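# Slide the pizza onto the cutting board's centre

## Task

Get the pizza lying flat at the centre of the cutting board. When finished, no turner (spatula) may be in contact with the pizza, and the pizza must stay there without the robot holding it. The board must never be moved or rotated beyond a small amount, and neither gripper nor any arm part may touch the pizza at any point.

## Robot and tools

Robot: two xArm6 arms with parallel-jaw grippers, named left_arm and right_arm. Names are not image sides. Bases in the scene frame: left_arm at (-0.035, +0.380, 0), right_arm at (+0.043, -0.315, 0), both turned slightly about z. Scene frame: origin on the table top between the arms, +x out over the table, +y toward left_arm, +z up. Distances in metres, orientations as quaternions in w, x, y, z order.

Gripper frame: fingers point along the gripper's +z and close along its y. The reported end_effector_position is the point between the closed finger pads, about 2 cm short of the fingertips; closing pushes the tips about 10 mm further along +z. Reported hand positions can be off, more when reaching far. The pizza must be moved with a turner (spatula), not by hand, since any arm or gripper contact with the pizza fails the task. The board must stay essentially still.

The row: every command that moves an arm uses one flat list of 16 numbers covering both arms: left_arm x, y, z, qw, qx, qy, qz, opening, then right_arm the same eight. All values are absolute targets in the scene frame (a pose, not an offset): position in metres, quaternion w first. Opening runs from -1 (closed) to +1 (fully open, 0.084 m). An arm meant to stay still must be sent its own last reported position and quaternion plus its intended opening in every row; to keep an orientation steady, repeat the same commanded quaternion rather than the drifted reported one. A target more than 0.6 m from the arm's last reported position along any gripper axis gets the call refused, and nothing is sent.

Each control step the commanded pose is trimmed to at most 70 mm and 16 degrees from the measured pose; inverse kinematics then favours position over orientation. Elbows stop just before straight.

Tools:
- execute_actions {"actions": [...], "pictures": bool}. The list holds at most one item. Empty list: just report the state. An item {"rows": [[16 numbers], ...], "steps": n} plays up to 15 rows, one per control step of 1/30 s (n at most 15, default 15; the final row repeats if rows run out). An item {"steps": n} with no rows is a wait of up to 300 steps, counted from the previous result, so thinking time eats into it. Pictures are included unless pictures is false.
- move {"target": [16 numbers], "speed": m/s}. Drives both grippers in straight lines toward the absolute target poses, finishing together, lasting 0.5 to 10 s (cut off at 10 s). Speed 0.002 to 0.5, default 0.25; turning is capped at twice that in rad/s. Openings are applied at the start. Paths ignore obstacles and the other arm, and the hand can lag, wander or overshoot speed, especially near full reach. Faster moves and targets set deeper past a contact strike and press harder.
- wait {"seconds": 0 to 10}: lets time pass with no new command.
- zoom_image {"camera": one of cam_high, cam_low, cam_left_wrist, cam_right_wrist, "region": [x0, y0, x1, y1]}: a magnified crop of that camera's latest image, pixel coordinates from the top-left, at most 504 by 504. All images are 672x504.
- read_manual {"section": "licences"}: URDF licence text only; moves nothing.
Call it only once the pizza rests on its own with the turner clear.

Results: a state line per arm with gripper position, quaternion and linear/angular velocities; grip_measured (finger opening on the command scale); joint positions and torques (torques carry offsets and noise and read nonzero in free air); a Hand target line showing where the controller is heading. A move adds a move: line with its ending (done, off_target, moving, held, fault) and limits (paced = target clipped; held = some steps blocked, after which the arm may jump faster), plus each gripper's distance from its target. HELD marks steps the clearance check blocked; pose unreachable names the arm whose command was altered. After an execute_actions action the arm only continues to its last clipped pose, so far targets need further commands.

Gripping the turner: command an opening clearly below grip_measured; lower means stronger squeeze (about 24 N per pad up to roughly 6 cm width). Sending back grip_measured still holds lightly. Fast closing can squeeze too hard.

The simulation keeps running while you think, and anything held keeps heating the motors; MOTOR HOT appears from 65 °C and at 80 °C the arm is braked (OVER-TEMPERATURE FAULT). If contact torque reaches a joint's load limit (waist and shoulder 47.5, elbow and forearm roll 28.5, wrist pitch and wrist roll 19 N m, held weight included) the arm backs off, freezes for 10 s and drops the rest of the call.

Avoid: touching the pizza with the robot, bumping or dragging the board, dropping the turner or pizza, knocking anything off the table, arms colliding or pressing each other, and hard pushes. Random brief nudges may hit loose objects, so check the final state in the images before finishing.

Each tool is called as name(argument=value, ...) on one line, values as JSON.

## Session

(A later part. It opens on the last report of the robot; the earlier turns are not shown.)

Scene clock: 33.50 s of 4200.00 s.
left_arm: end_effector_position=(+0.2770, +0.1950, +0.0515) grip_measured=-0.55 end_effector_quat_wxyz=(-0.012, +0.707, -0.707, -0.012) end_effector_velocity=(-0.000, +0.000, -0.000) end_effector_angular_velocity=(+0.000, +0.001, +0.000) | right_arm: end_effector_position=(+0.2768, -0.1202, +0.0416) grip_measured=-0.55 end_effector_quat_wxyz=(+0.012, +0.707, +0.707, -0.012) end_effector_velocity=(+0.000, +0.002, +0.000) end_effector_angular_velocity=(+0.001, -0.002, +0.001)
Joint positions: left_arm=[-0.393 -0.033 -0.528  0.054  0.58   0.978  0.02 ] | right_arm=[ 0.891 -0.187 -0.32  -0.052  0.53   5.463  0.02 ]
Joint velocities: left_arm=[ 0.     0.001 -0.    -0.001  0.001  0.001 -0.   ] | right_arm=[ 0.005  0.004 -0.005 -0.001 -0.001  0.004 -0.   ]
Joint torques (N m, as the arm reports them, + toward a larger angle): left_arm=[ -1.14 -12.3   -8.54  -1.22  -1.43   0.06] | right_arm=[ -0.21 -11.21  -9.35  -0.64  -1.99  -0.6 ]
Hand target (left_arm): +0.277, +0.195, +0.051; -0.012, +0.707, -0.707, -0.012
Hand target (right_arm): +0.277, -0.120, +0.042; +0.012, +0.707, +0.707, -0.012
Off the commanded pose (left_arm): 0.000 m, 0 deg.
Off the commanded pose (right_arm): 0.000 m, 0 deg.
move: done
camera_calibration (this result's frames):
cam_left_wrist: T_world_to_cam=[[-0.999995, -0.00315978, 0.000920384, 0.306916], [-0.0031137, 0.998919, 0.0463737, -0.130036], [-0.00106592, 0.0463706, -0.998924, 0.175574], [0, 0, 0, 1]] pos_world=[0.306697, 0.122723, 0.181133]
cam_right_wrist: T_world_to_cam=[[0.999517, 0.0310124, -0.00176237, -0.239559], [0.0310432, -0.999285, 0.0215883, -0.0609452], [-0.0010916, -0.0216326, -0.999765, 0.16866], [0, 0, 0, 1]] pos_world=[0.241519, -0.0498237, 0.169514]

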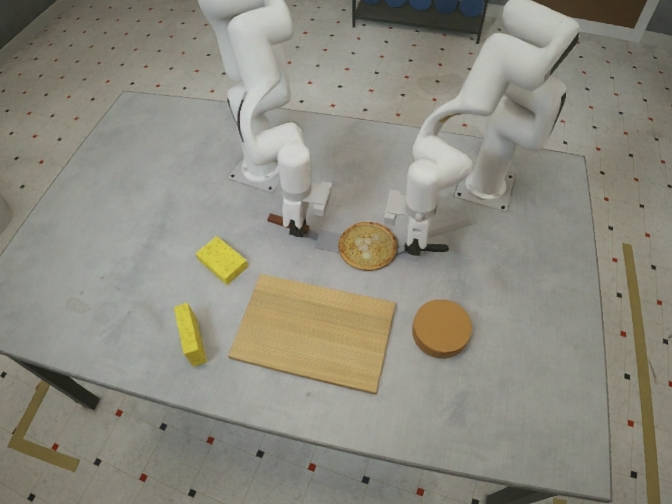

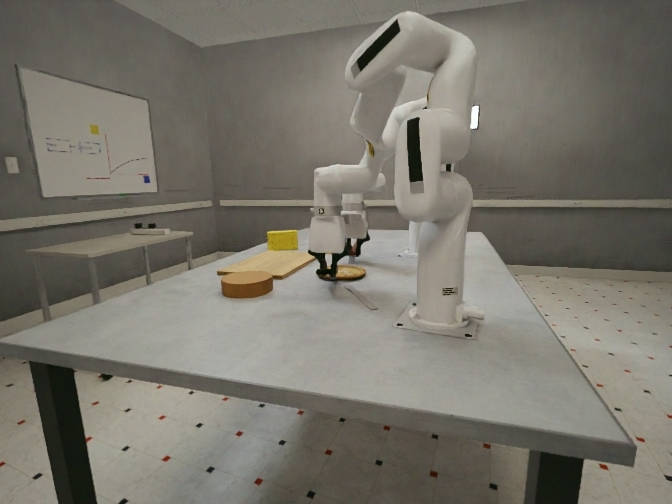

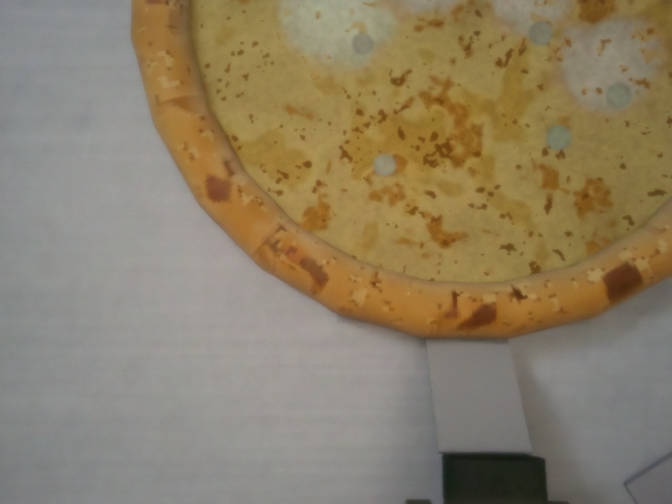

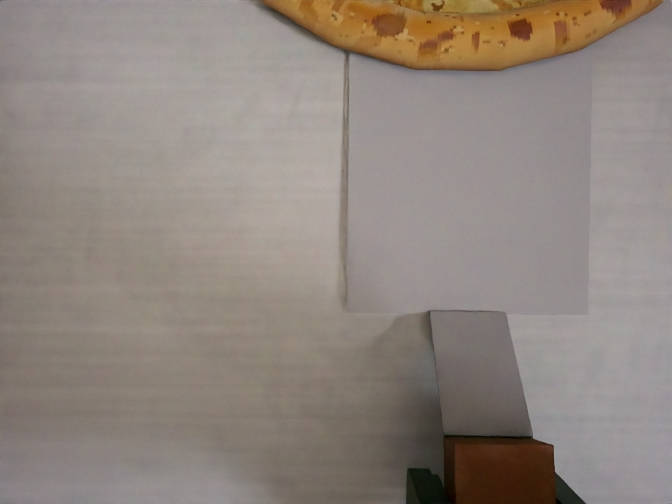

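move(target=[0.277,0.195,0.09,-0.0123,0.707,-0.707,-0.0123,-1, 0.277,-0.12,0.08,0.0123,0.707,0.707,-0.0123,-1], speed=0.05)

move(target=[0.55,0.115,0.09,-0.0123,0.707,-0.707,-0.0123,-1, 0.55,-0.20,0.08,0.0123,0.707,0.707,-0.0123,-1], speed=0.1)

move(target=[0.55,0.115,0.073,-0.0123,0.707,-0.707,-0.0123,-1, 0.55,-0.198,0.079,0.0493,0.705,0.705,-0.0493,-1], speed=0.03)

zoom_image(camera="cam_high", region=[160, 250, 420, 410])

zoom_image(camera="cam_low", region=[200, 220, 340, 300])

Scene clock: 41.40 s of 4200.00 s.
left_arm: end_effector_position=(+0.2768, +0.1950, +0.0898) grip_measured=-0.55 end_effector_quat_wxyz=(-0.012, +0.707, -0.707, -0.012) end_effector_velocity=(-0.000, +0.000, +0.002) end_effector_angular_velocity=(+0.000, +0.001, -0.001) | right_arm: end_effector_position=(+0.2769, -0.1200, +0.0797) grip_measured=-0.55 end_effector_quat_wxyz=(+0.012, +0.707, +0.707, -0.012) end_effector_velocity=(-0.000, -0.000, +0.002) end_effector_angular_velocity=(-0.001, +0.001, +0.000)
Joint positions: left_arm=[-0.395 -0.141 -0.554  0.045  0.713  0.987  0.02 ] | right_arm=[ 0.894 -0.321 -0.346 -0.041  0.691  5.453  0.02 ]
Joint velocities: left_arm=[ 0.    -0.006 -0.002 -0.001  0.008  0.002 -0.   ] | right_arm=[ 0.    -0.008 -0.002  0.001  0.011 -0.001  0.   ]
Joint torques (N m, as the arm reports them, + toward a larger angle): left_arm=[ -1.36 -12.43 -10.27  -1.44  -1.9    0.07] | right_arm=[ -0.62 -11.59 -11.61  -0.64  -2.5   -0.64]
Hand target (left_arm): +0.277, +0.195, +0.090; -0.012, +0.707, -0.707, -0.012
Hand target (right_arm): +0.277, -0.120, +0.080; +0.012, +0.707, +0.707, -0.012
Off the commanded pose (left_arm): 0.000 m, 0 deg.
Off the commanded pose (right_arm): 0.000 m, 0 deg.
After step 90, 3.73 s passed at rest.
move: done
camera_calibration (this result's frames):
cam_left_wrist: T_world_to_cam=[[-0.999995, -0.00299636, 0.00122887, 0.306616], [-0.00293615, 0.99892, 0.0463736, -0.131912], [-0.0013665, 0.0463697, -0.998923, 0.213881], [0, 0, 0, 1]] pos_world=[0.306519, 0.122771, 0.219392]
cam_right_wrist: T_world_to_cam=[[0.999509, 0.0312876, -0.00173697, -0.239538], [0.0313178, -0.999276, 0.0215974, -0.061618], [-0.00105999, -0.0216412, -0.999765, 0.206752], [0, 0, 0, 1]] pos_world=[0.24157, -0.0496045, 0.207619]

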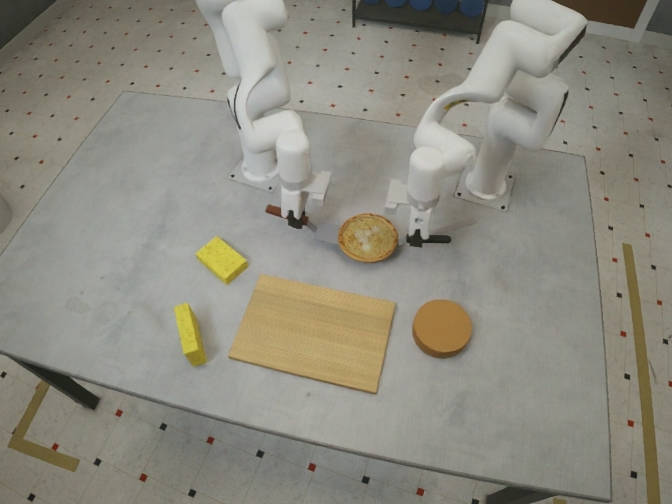

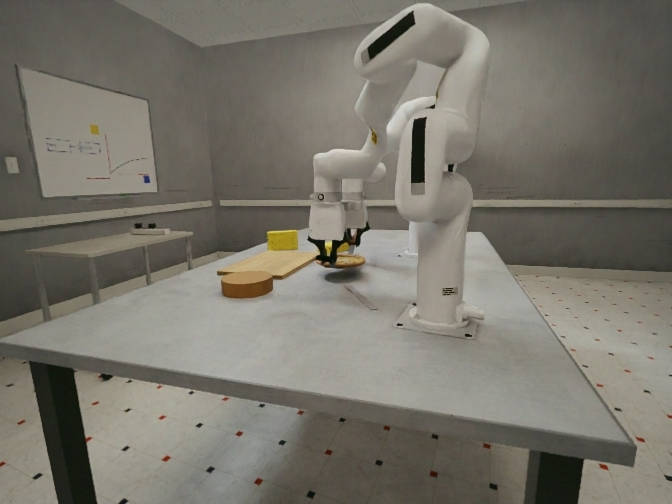

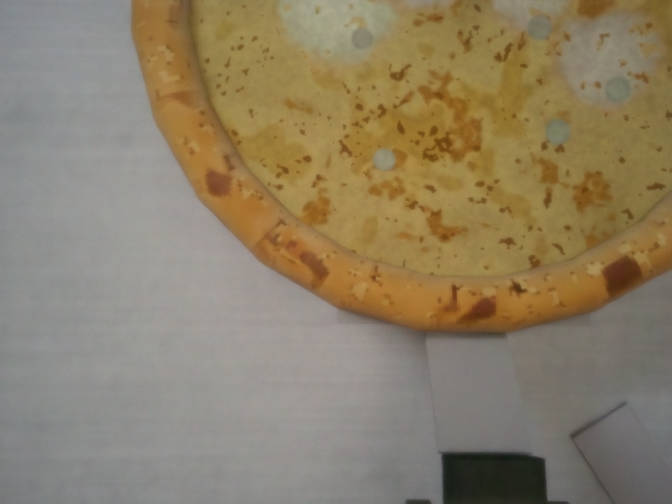

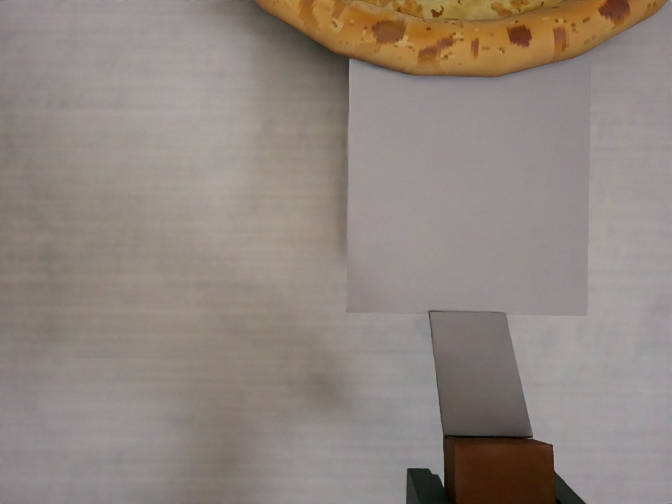

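Scene clock: 44.77 s of 4200.00 s.
left_arm: end_effector_position=(+0.5498, +0.1160, +0.0904) grip_measured=-0.55 end_effector_quat_wxyz=(-0.013, +0.707, -0.707, -0.012) end_effector_velocity=(+0.003, -0.001, +0.001) end_effector_angular_velocity=(+0.002, +0.001, -0.000) | right_arm: end_effector_position=(+0.5503, -0.1991, +0.0804) grip_measured=-0.55 end_effector_quat_wxyz=(+0.013, +0.707, +0.707, -0.012) end_effector_velocity=(+0.002, -0.000, +0.001) end_effector_angular_velocity=(+0.001, -0.001, -0.001)
Joint positions: left_arm=[-0.281  0.745 -1.813  0.036  1.082  1.119  0.02 ] | right_arm=[ 0.422  0.345 -1.141 -0.048  0.803  4.982  0.02 ]
Joint velocities: left_arm=[ 0.     0.014 -0.028  0.001  0.016  0.001 -0.   ] | right_arm=[-0.001  0.003 -0.008  0.001  0.004 -0.001 -0.   ]
Joint torques (N m, as the arm reports them, + toward a larger angle): left_arm=[ -1.53 -26.06 -12.05  -1.46  -1.72   0.1 ] | right_arm=[ -0.12 -27.23 -12.29  -0.53  -2.39  -0.59]
Hand target (left_arm): +0.550, +0.116, +0.090; -0.013, +0.707, -0.707, -0.012
Hand target (right_arm): +0.550, -0.199, +0.080; +0.013, +0.707, +0.707, -0.012
Off the commanded pose (left_arm): 0.001 m, 0 deg.
Off the commanded pose (right_arm): 0.001 m, 0 deg.
move: done
camera_calibration (this result's frames):
cam_left_wrist: T_world_to_cam=[[-0.999997, -0.00257296, -0.0000278074, 0.5794], [-0.00257148, 0.99892, 0.0463992, -0.0523626], [-0.000091606, 0.0463992, -0.998923, 0.217832], [0, 0, 0, 1]] pos_world=[0.579283, 0.0436896, 0.220043]
cam_right_wrist: T_world_to_cam=[[0.999506, 0.0314127, 0.0000824712, -0.510451], [0.0314029, -0.999254, 0.0224713, -0.149435], [0.000788295, -0.0224576, -0.999747, 0.204896], [0, 0, 0, 1]] pos_world=[0.51473, -0.128687, 0.208244]

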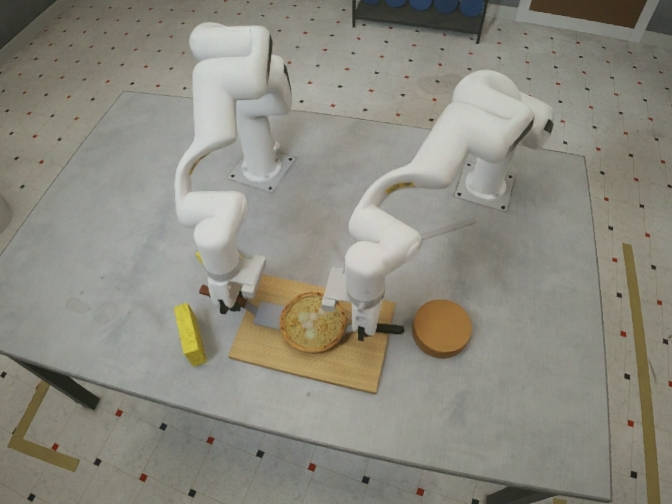

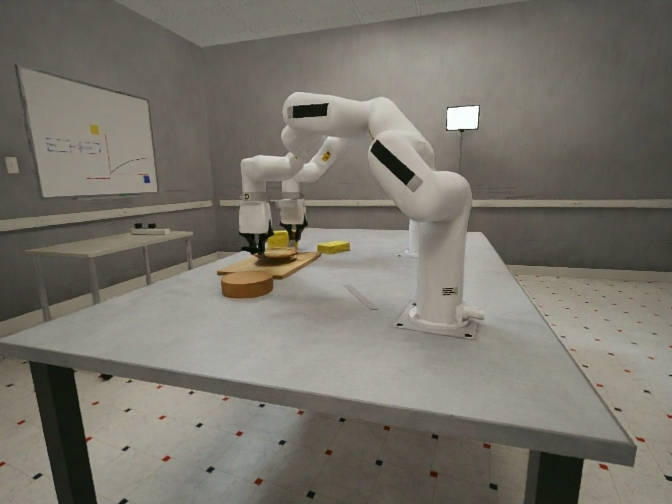

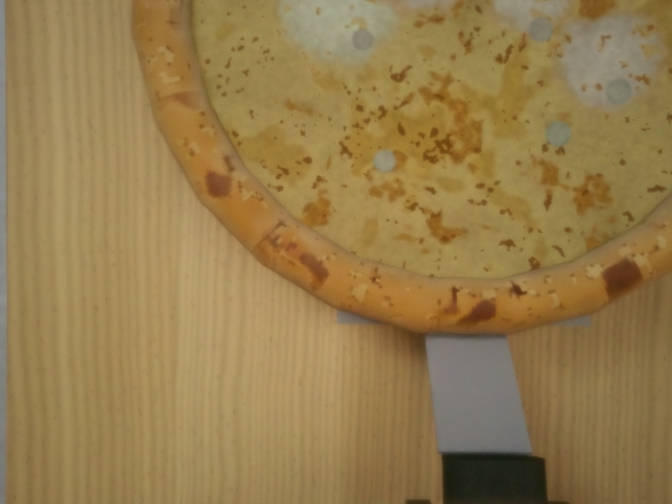

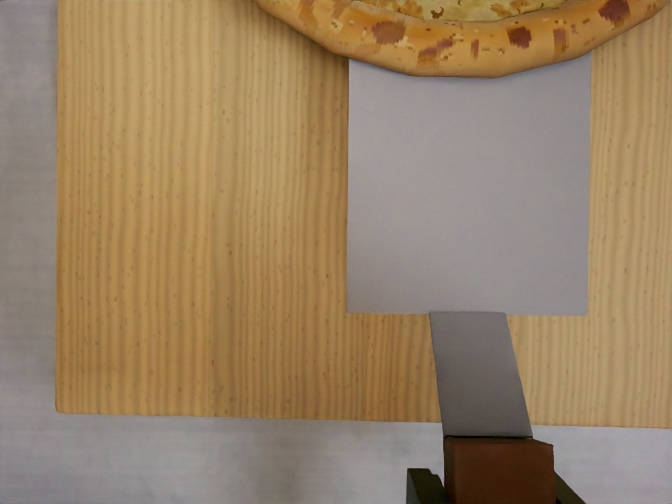

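Scene clock: 46.73 s of 4200.00 s.
left_arm: end_effector_position=(+0.5500, +0.1150, +0.0731) grip_measured=-0.55 end_effector_quat_wxyz=(-0.012, +0.707, -0.707, -0.012) end_effector_velocity=(+0.001, -0.000, -0.001) end_effector_angular_velocity=(-0.001, -0.003, +0.001) | right_arm: end_effector_position=(+0.5499, -0.1979, +0.0790) grip_measured=-0.55 end_effector_quat_wxyz=(+0.049, +0.705, +0.706, -0.049) end_effector_velocity=(+0.000, -0.000, +0.001) end_effector_angular_velocity=(-0.014, -0.000, -0.001)
Joint positions: left_arm=[-0.282  0.77  -1.805  0.036  1.05   1.117  0.02 ] | right_arm=[ 0.459  0.369 -1.175 -0.177  0.852  5.105  0.02 ]
Joint velocities: left_arm=[-0.     0.003 -0.     0.    -0.006 -0.001  0.   ] | right_arm=[ 0.005  0.002 -0.005 -0.016  0.01   0.016 -0.   ]
Joint torques (N m, as the arm reports them, + toward a larger angle): left_arm=[ -1.48 -26.25 -11.9   -1.47  -1.88   0.06] | right_arm=[ -0.4  -27.53 -12.4   -0.5   -2.32  -0.81]
Hand target (left_arm): +0.550, +0.115, +0.073; -0.012, +0.707, -0.707, -0.012
Hand target (right_arm): +0.550, -0.198, +0.079; +0.049, +0.705, +0.705, -0.049
Off the commanded pose (left_arm): 0.000 m, 0 deg.
Off the commanded pose (right_arm): 0.000 m, 0 deg.
move: done
camera_calibration (this result's frames):
cam_left_wrist: T_world_to_cam=[[-0.999994, -0.00320679, 0.00107714, 0.579624], [-0.00315323, 0.998913, 0.0464981, -0.050297], [-0.00122508, 0.0464945, -0.998918, 0.201251], [0, 0, 0, 1]] pos_world=[0.579708, 0.042744, 0.202748]
cam_right_wrist: T_world_to_cam=[[0.999507, 0.0309829, -0.00504188, -0.509826], [0.0313697, -0.991719, 0.12454, -0.154715], [-0.0011415, -0.124637, -0.992202, 0.183705], [0, 0, 0, 1]] pos_world=[0.514638, -0.114741, 0.19897]

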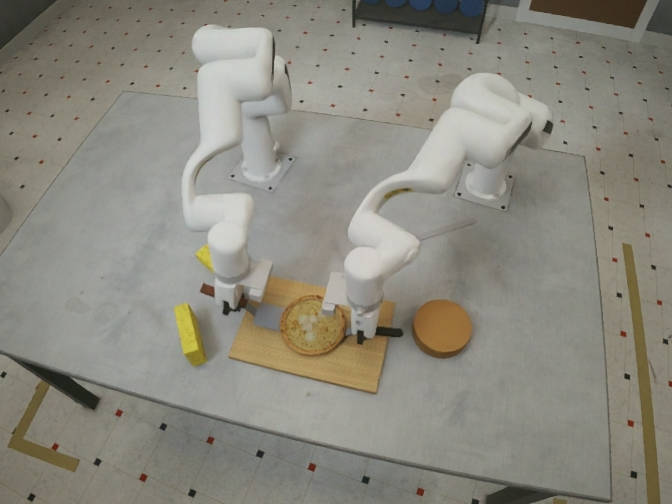

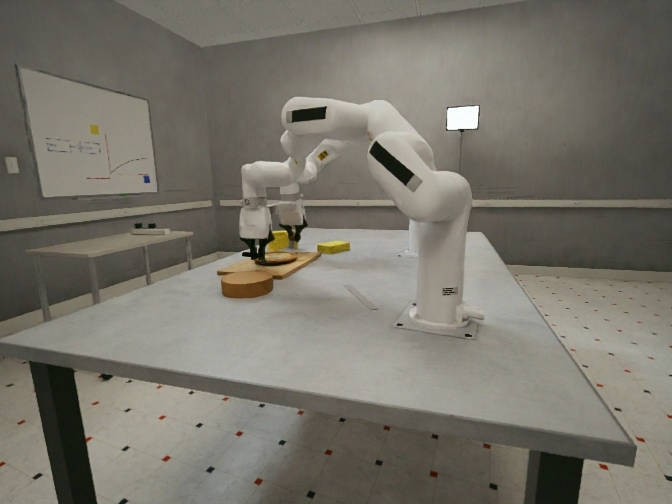

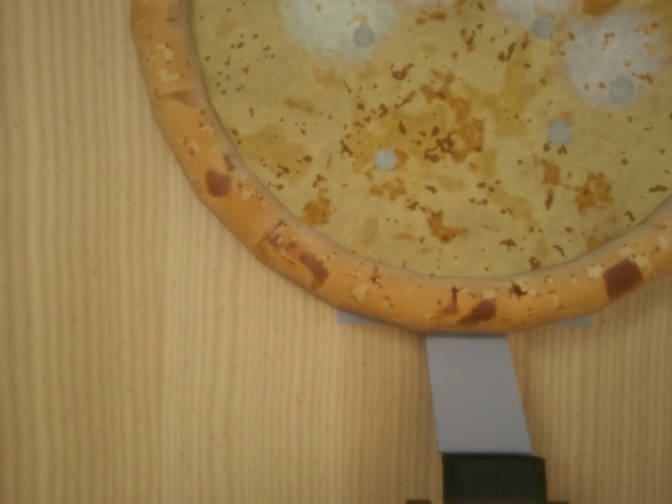

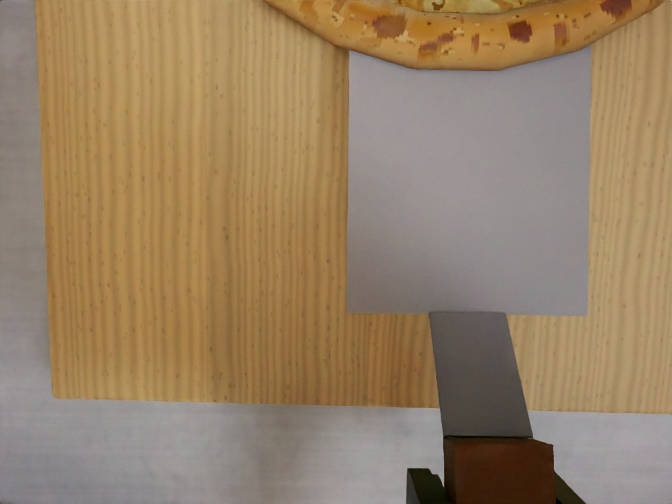

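Region (160, 250, 420, 410) of cam_high's 672x504 image, scaled by 1.938, with more detail than that image has; it fills the top 310 rows of this view, and the rest is white.

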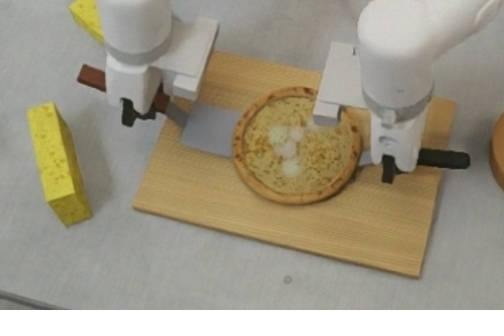

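Region (200, 220, 340, 300) of cam_low's 672x504 image, scaled by 3.600, with more detail than that image has; it fills the top 288 rows of this view, and the rest is white.

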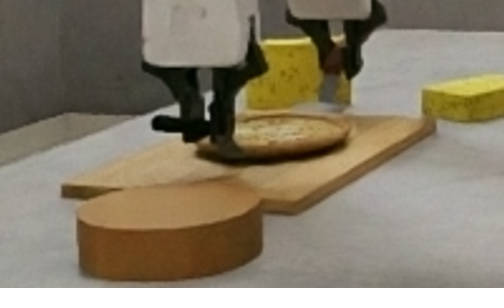

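move(target=[0.553,0.115,0.071,-0.0123,0.707,-0.707,-0.0123,-1, 0.54,-0.248,0.083,0.0616,0.704,0.704,-0.0616,-1], speed=0.035)

move(target=[0.553,0.115,0.085,-0.0493,0.705,-0.705,-0.0493,-1, 0.51,-0.26,0.13,0.0616,0.704,0.704,-0.0616,-1], speed=0.04)

move(target=[0.553,0.16,0.090,-0.0616,0.704,-0.704,-0.0616,-1, 0.42,-0.24,0.13,0.03,0.706,0.706,-0.03,-1], speed=0.06)

Scene clock: 51.57 s of 4200.00 s.
left_arm: end_effector_position=(+0.5530, +0.1150, +0.0710) grip_measured=-0.55 end_effector_quat_wxyz=(-0.012, +0.707, -0.707, -0.012) end_effector_velocity=(+0.000, +0.000, -0.001) end_effector_angular_velocity=(+0.001, -0.001, -0.001) | right_arm: end_effector_position=(+0.5402, -0.2478, +0.0829) grip_measured=-0.55 end_effector_quat_wxyz=(+0.062, +0.704, +0.704, -0.062) end_effector_velocity=(-0.001, -0.001, +0.000) end_effector_angular_velocity=(-0.001, -0.000, -0.002)
Joint positions: left_arm=[-0.28   0.784 -1.822  0.036  1.053  1.119  0.02 ] | right_arm=[ 0.381  0.306 -1.092 -0.232  0.834  5.069  0.02 ]
Joint velocities: left_arm=[ 0.     0.001 -0.001  0.001 -0.001  0.     0.   ] | right_arm=[-0.002 -0.002  0.003 -0.001 -0.001  0.     0.   ]
Joint torques (N m, as the arm reports them, + toward a larger angle): left_arm=[ -1.61 -26.39 -12.    -1.44  -1.96   0.02] | right_arm=[ -0.49 -25.58 -11.95  -0.61  -2.21  -0.62]
Hand target (left_arm): +0.553, +0.115, +0.071; -0.012, +0.707, -0.707, -0.012
Hand target (right_arm): +0.540, -0.248, +0.083; +0.062, +0.704, +0.704, -0.062
Off the commanded pose (left_arm): 0.000 m, 0 deg.
Off the commanded pose (right_arm): 0.000 m, 0 deg.
move: done
camera_calibration (this result's frames):
cam_left_wrist: T_world_to_cam=[[-0.999995, -0.0031779, 0.000868184, 0.582652], [-0.00313421, 0.998919, 0.0463815, -0.0501827], [-0.00101464, 0.0463785, -0.998923, 0.199062], [0, 0, 0, 1]] pos_world=[0.582694, 0.0427478, 0.200669]
cam_right_wrist: T_world_to_cam=[[0.999517, 0.0305825, -0.00559632, -0.498607], [0.0310845, -0.986494, 0.160823, -0.20597], [-0.000602354, -0.16092, -0.986967, 0.171706], [0, 0, 0, 1]] pos_world=[0.504872, -0.160309, 0.199802]

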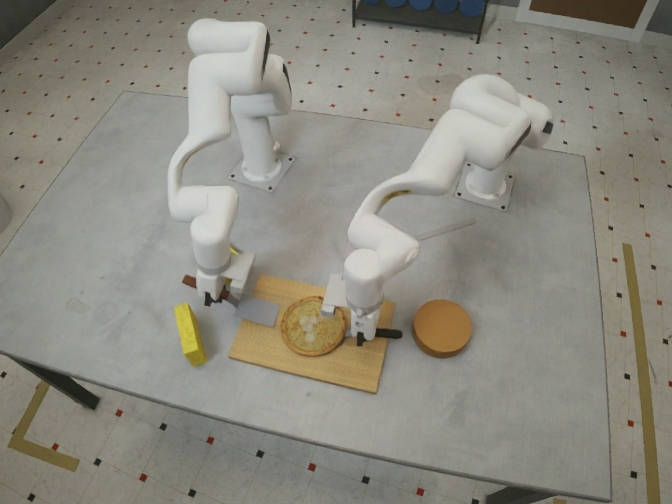

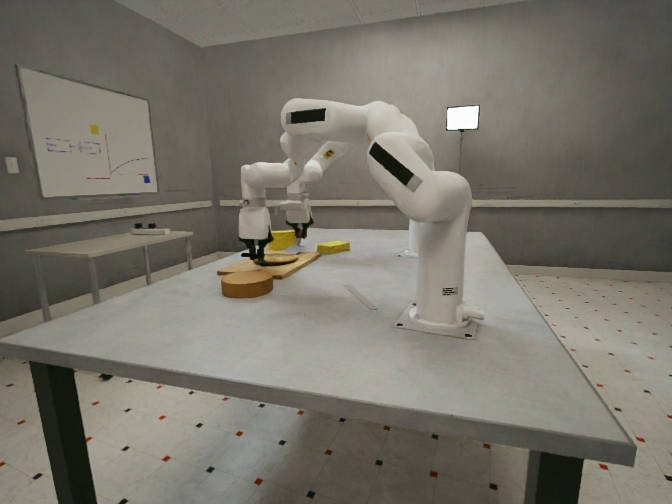

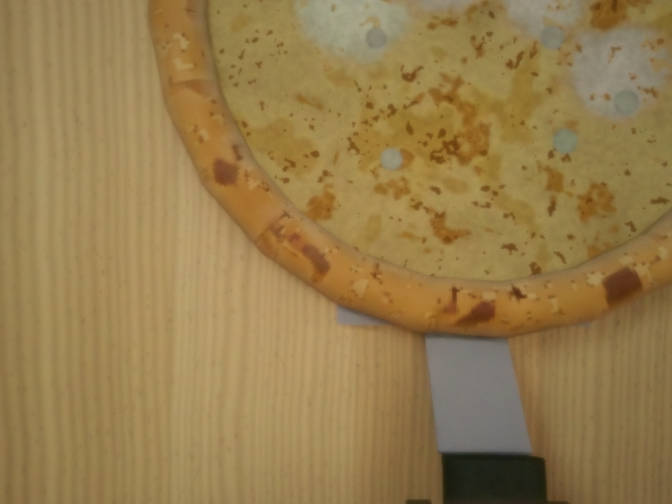

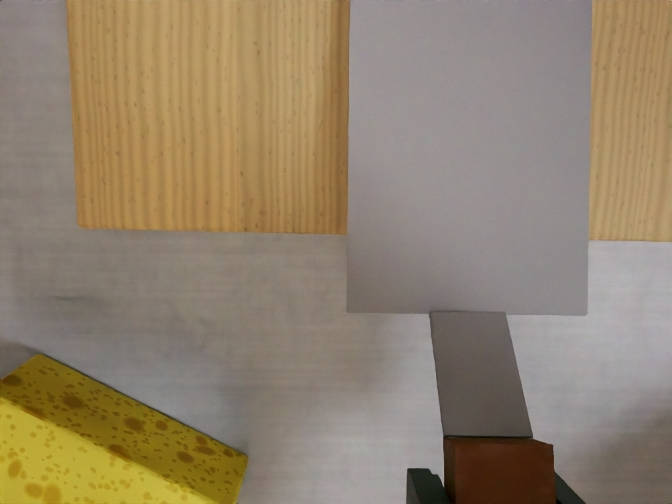

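Scene clock: 53.40 s of 4200.00 s.
left_arm: end_effector_position=(+0.5529, +0.1149, +0.0850) grip_measured=-0.55 end_effector_quat_wxyz=(-0.049, +0.705, -0.706, -0.049) end_effector_velocity=(+0.000, +0.000, +0.001) end_effector_angular_velocity=(+0.003, -0.000, +0.002) | right_arm: end_effector_position=(+0.5100, -0.2600, +0.1297) grip_measured=-0.55 end_effector_quat_wxyz=(+0.062, +0.704, +0.704, -0.062) end_effector_velocity=(-0.001, -0.000, +0.001) end_effector_angular_velocity=(+0.000, +0.000, -0.002)
Joint positions: left_arm=[-0.312  0.816 -1.923  0.135  1.173  1.049  0.02 ] | right_arm=[ 0.372  0.128 -1.001 -0.217  0.917  5.035  0.02 ]
Joint velocities: left_arm=[-0.001  0.001 -0.005  0.003  0.005 -0.003  0.   ] | right_arm=[-0.    -0.004  0.002  0.001  0.002  0.001  0.   ]
Joint torques (N m, as the arm reports them, + toward a larger angle): left_arm=[ -1.28 -26.39 -11.57  -1.    -1.57   0.05] | right_arm=[ -0.38 -22.37 -12.58  -0.51  -2.24  -0.69]
Hand target (left_arm): +0.553, +0.115, +0.085; -0.049, +0.705, -0.706, -0.049
Hand target (right_arm): +0.510, -0.260, +0.130; +0.062, +0.704, +0.704, -0.062
Off the commanded pose (left_arm): 0.000 m, 0 deg.
Off the commanded pose (right_arm): 0.000 m, 0 deg.
move: done
camera_calibration (this result's frames):
cam_left_wrist: T_world_to_cam=[[-0.999996, -0.00283148, 0.000552714, 0.582518], [-0.00271663, 0.988695, 0.149914, -0.0585455], [-0.000970943, 0.149911, -0.988699, 0.200172], [0, 0, 0, 1]] pos_world=[0.58255, 0.029525, 0.206364]
cam_right_wrist: T_world_to_cam=[[0.999511, 0.0307155, -0.00588066, -0.467713], [0.0312615, -0.986502, 0.160738, -0.224675], [-0.000864126, -0.160843, -0.98698, 0.216027], [0, 0, 0, 1]] pos_world=[0.474694, -0.172529, 0.246578]

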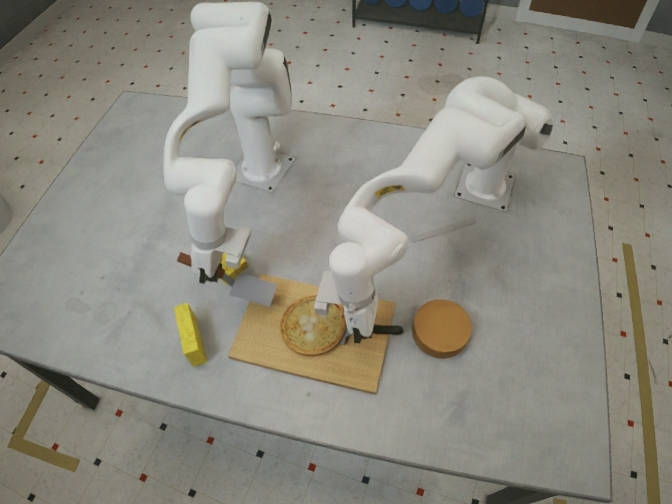

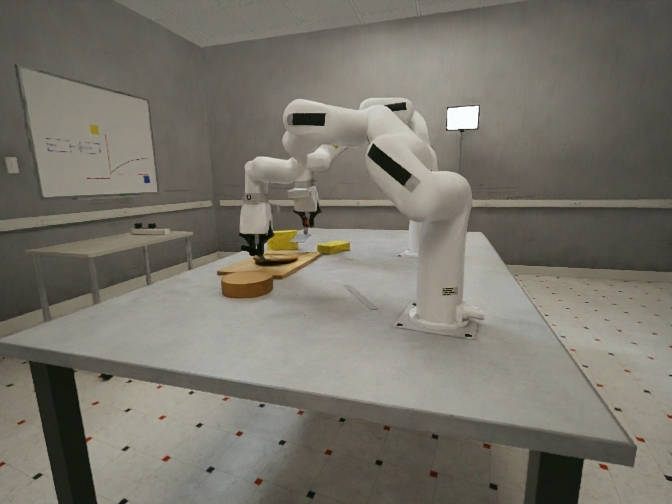

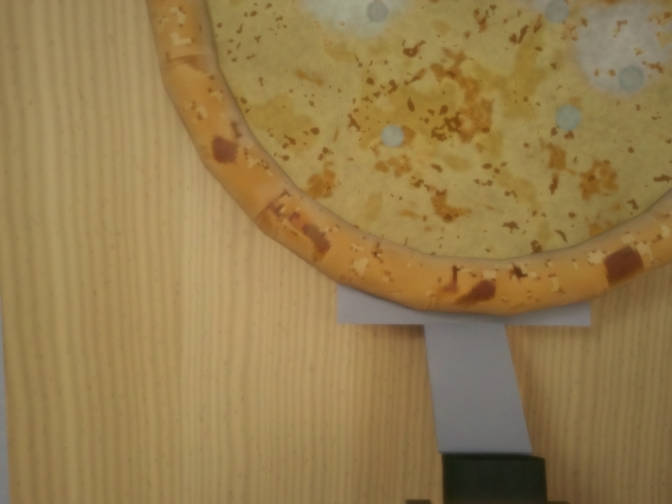

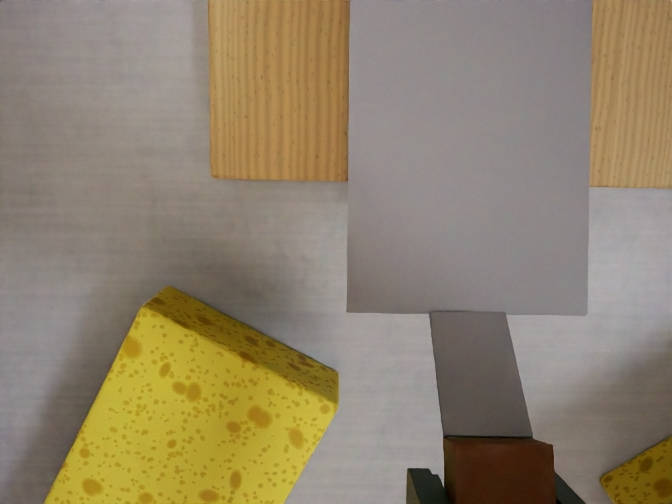

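Scene clock: 55.37 s of 4200.00 s.
left_arm: end_effector_position=(+0.5529, +0.1599, +0.0899) grip_measured=-0.55 end_effector_quat_wxyz=(-0.062, +0.704, -0.704, -0.062) end_effector_velocity=(-0.000, +0.001, -0.001) end_effector_angular_velocity=(+0.001, +0.001, -0.000) | right_arm: end_effector_position=(+0.4202, -0.2404, +0.1299) grip_measured=-0.55 end_effector_quat_wxyz=(+0.030, +0.707, +0.706, -0.030) end_effector_velocity=(-0.002, +0.000, -0.000) end_effector_angular_velocity=(+0.001, +0.002, +0.002)
Joint positions: left_arm=[-0.259  0.743 -1.812  0.176  1.146  1.079  0.02 ] | right_arm=[ 0.42  -0.159 -0.671 -0.11   0.853  5.021  0.02 ]
Joint velocities: left_arm=[ 0.001 -0.     0.002  0.001 -0.002  0.001 -0.   ] | right_arm=[ 0.001 -0.006  0.007  0.002  0.001 -0.002 -0.   ]
Joint torques (N m, as the arm reports them, + toward a larger angle): left_arm=[ -1.11 -25.44 -11.47  -0.99  -1.54   0.04] | right_arm=[  0.06 -16.12 -12.42  -0.65  -2.48  -0.62]
Hand target (left_arm): +0.553, +0.160, +0.090; -0.062, +0.704, -0.704, -0.062
Hand target (right_arm): +0.420, -0.240, +0.130; +0.030, +0.707, +0.706, -0.030
Off the commanded pose (left_arm): 0.000 m, 0 deg.
Off the commanded pose (right_arm): 0.000 m, 0 deg.
move: done
camera_calibration (this result's frames):
cam_left_wrist: T_world_to_cam=[[-0.999995, -0.00313304, 0.00030237, 0.582758], [-0.00302276, 0.982677, 0.185301, -0.105885], [-0.000877689, 0.185299, -0.982682, 0.192084], [0, 0, 0, 1]] pos_world=[0.582604, 0.0702836, 0.208202]
cam_right_wrist: T_world_to_cam=[[0.999526, 0.0306473, -0.00274454, -0.37895], [0.0307654, -0.996921, 0.0721261, -0.193281], [-0.000525625, -0.0721764, -0.997392, 0.241812], [0, 0, 0, 1]] pos_world=[0.384844, -0.163619, 0.254082]

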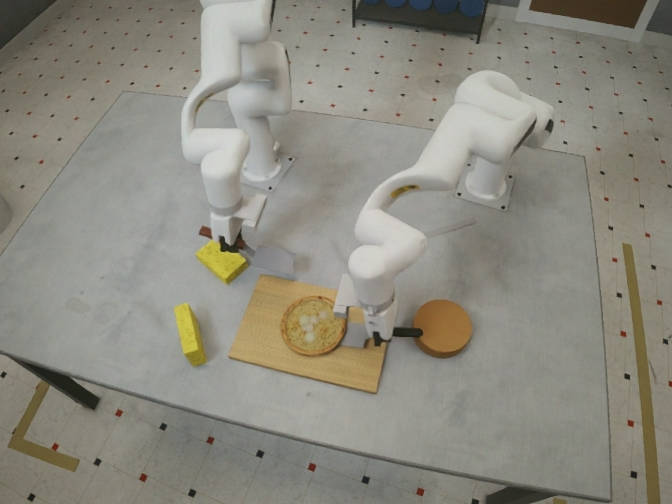

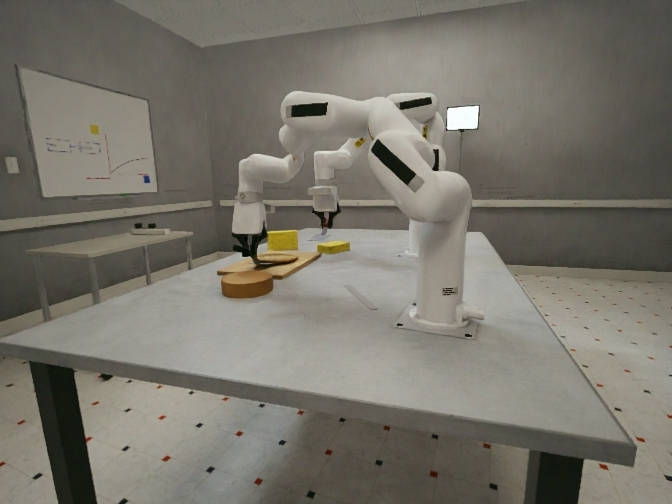

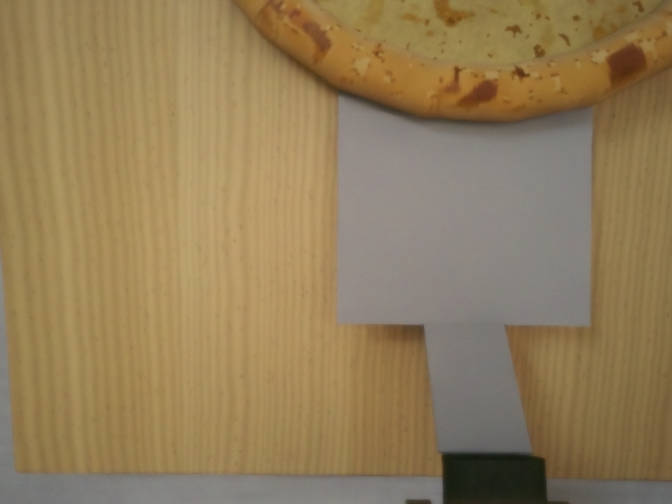

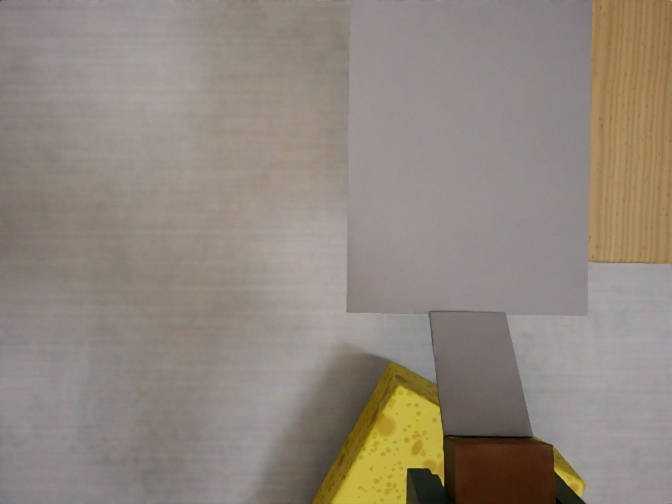

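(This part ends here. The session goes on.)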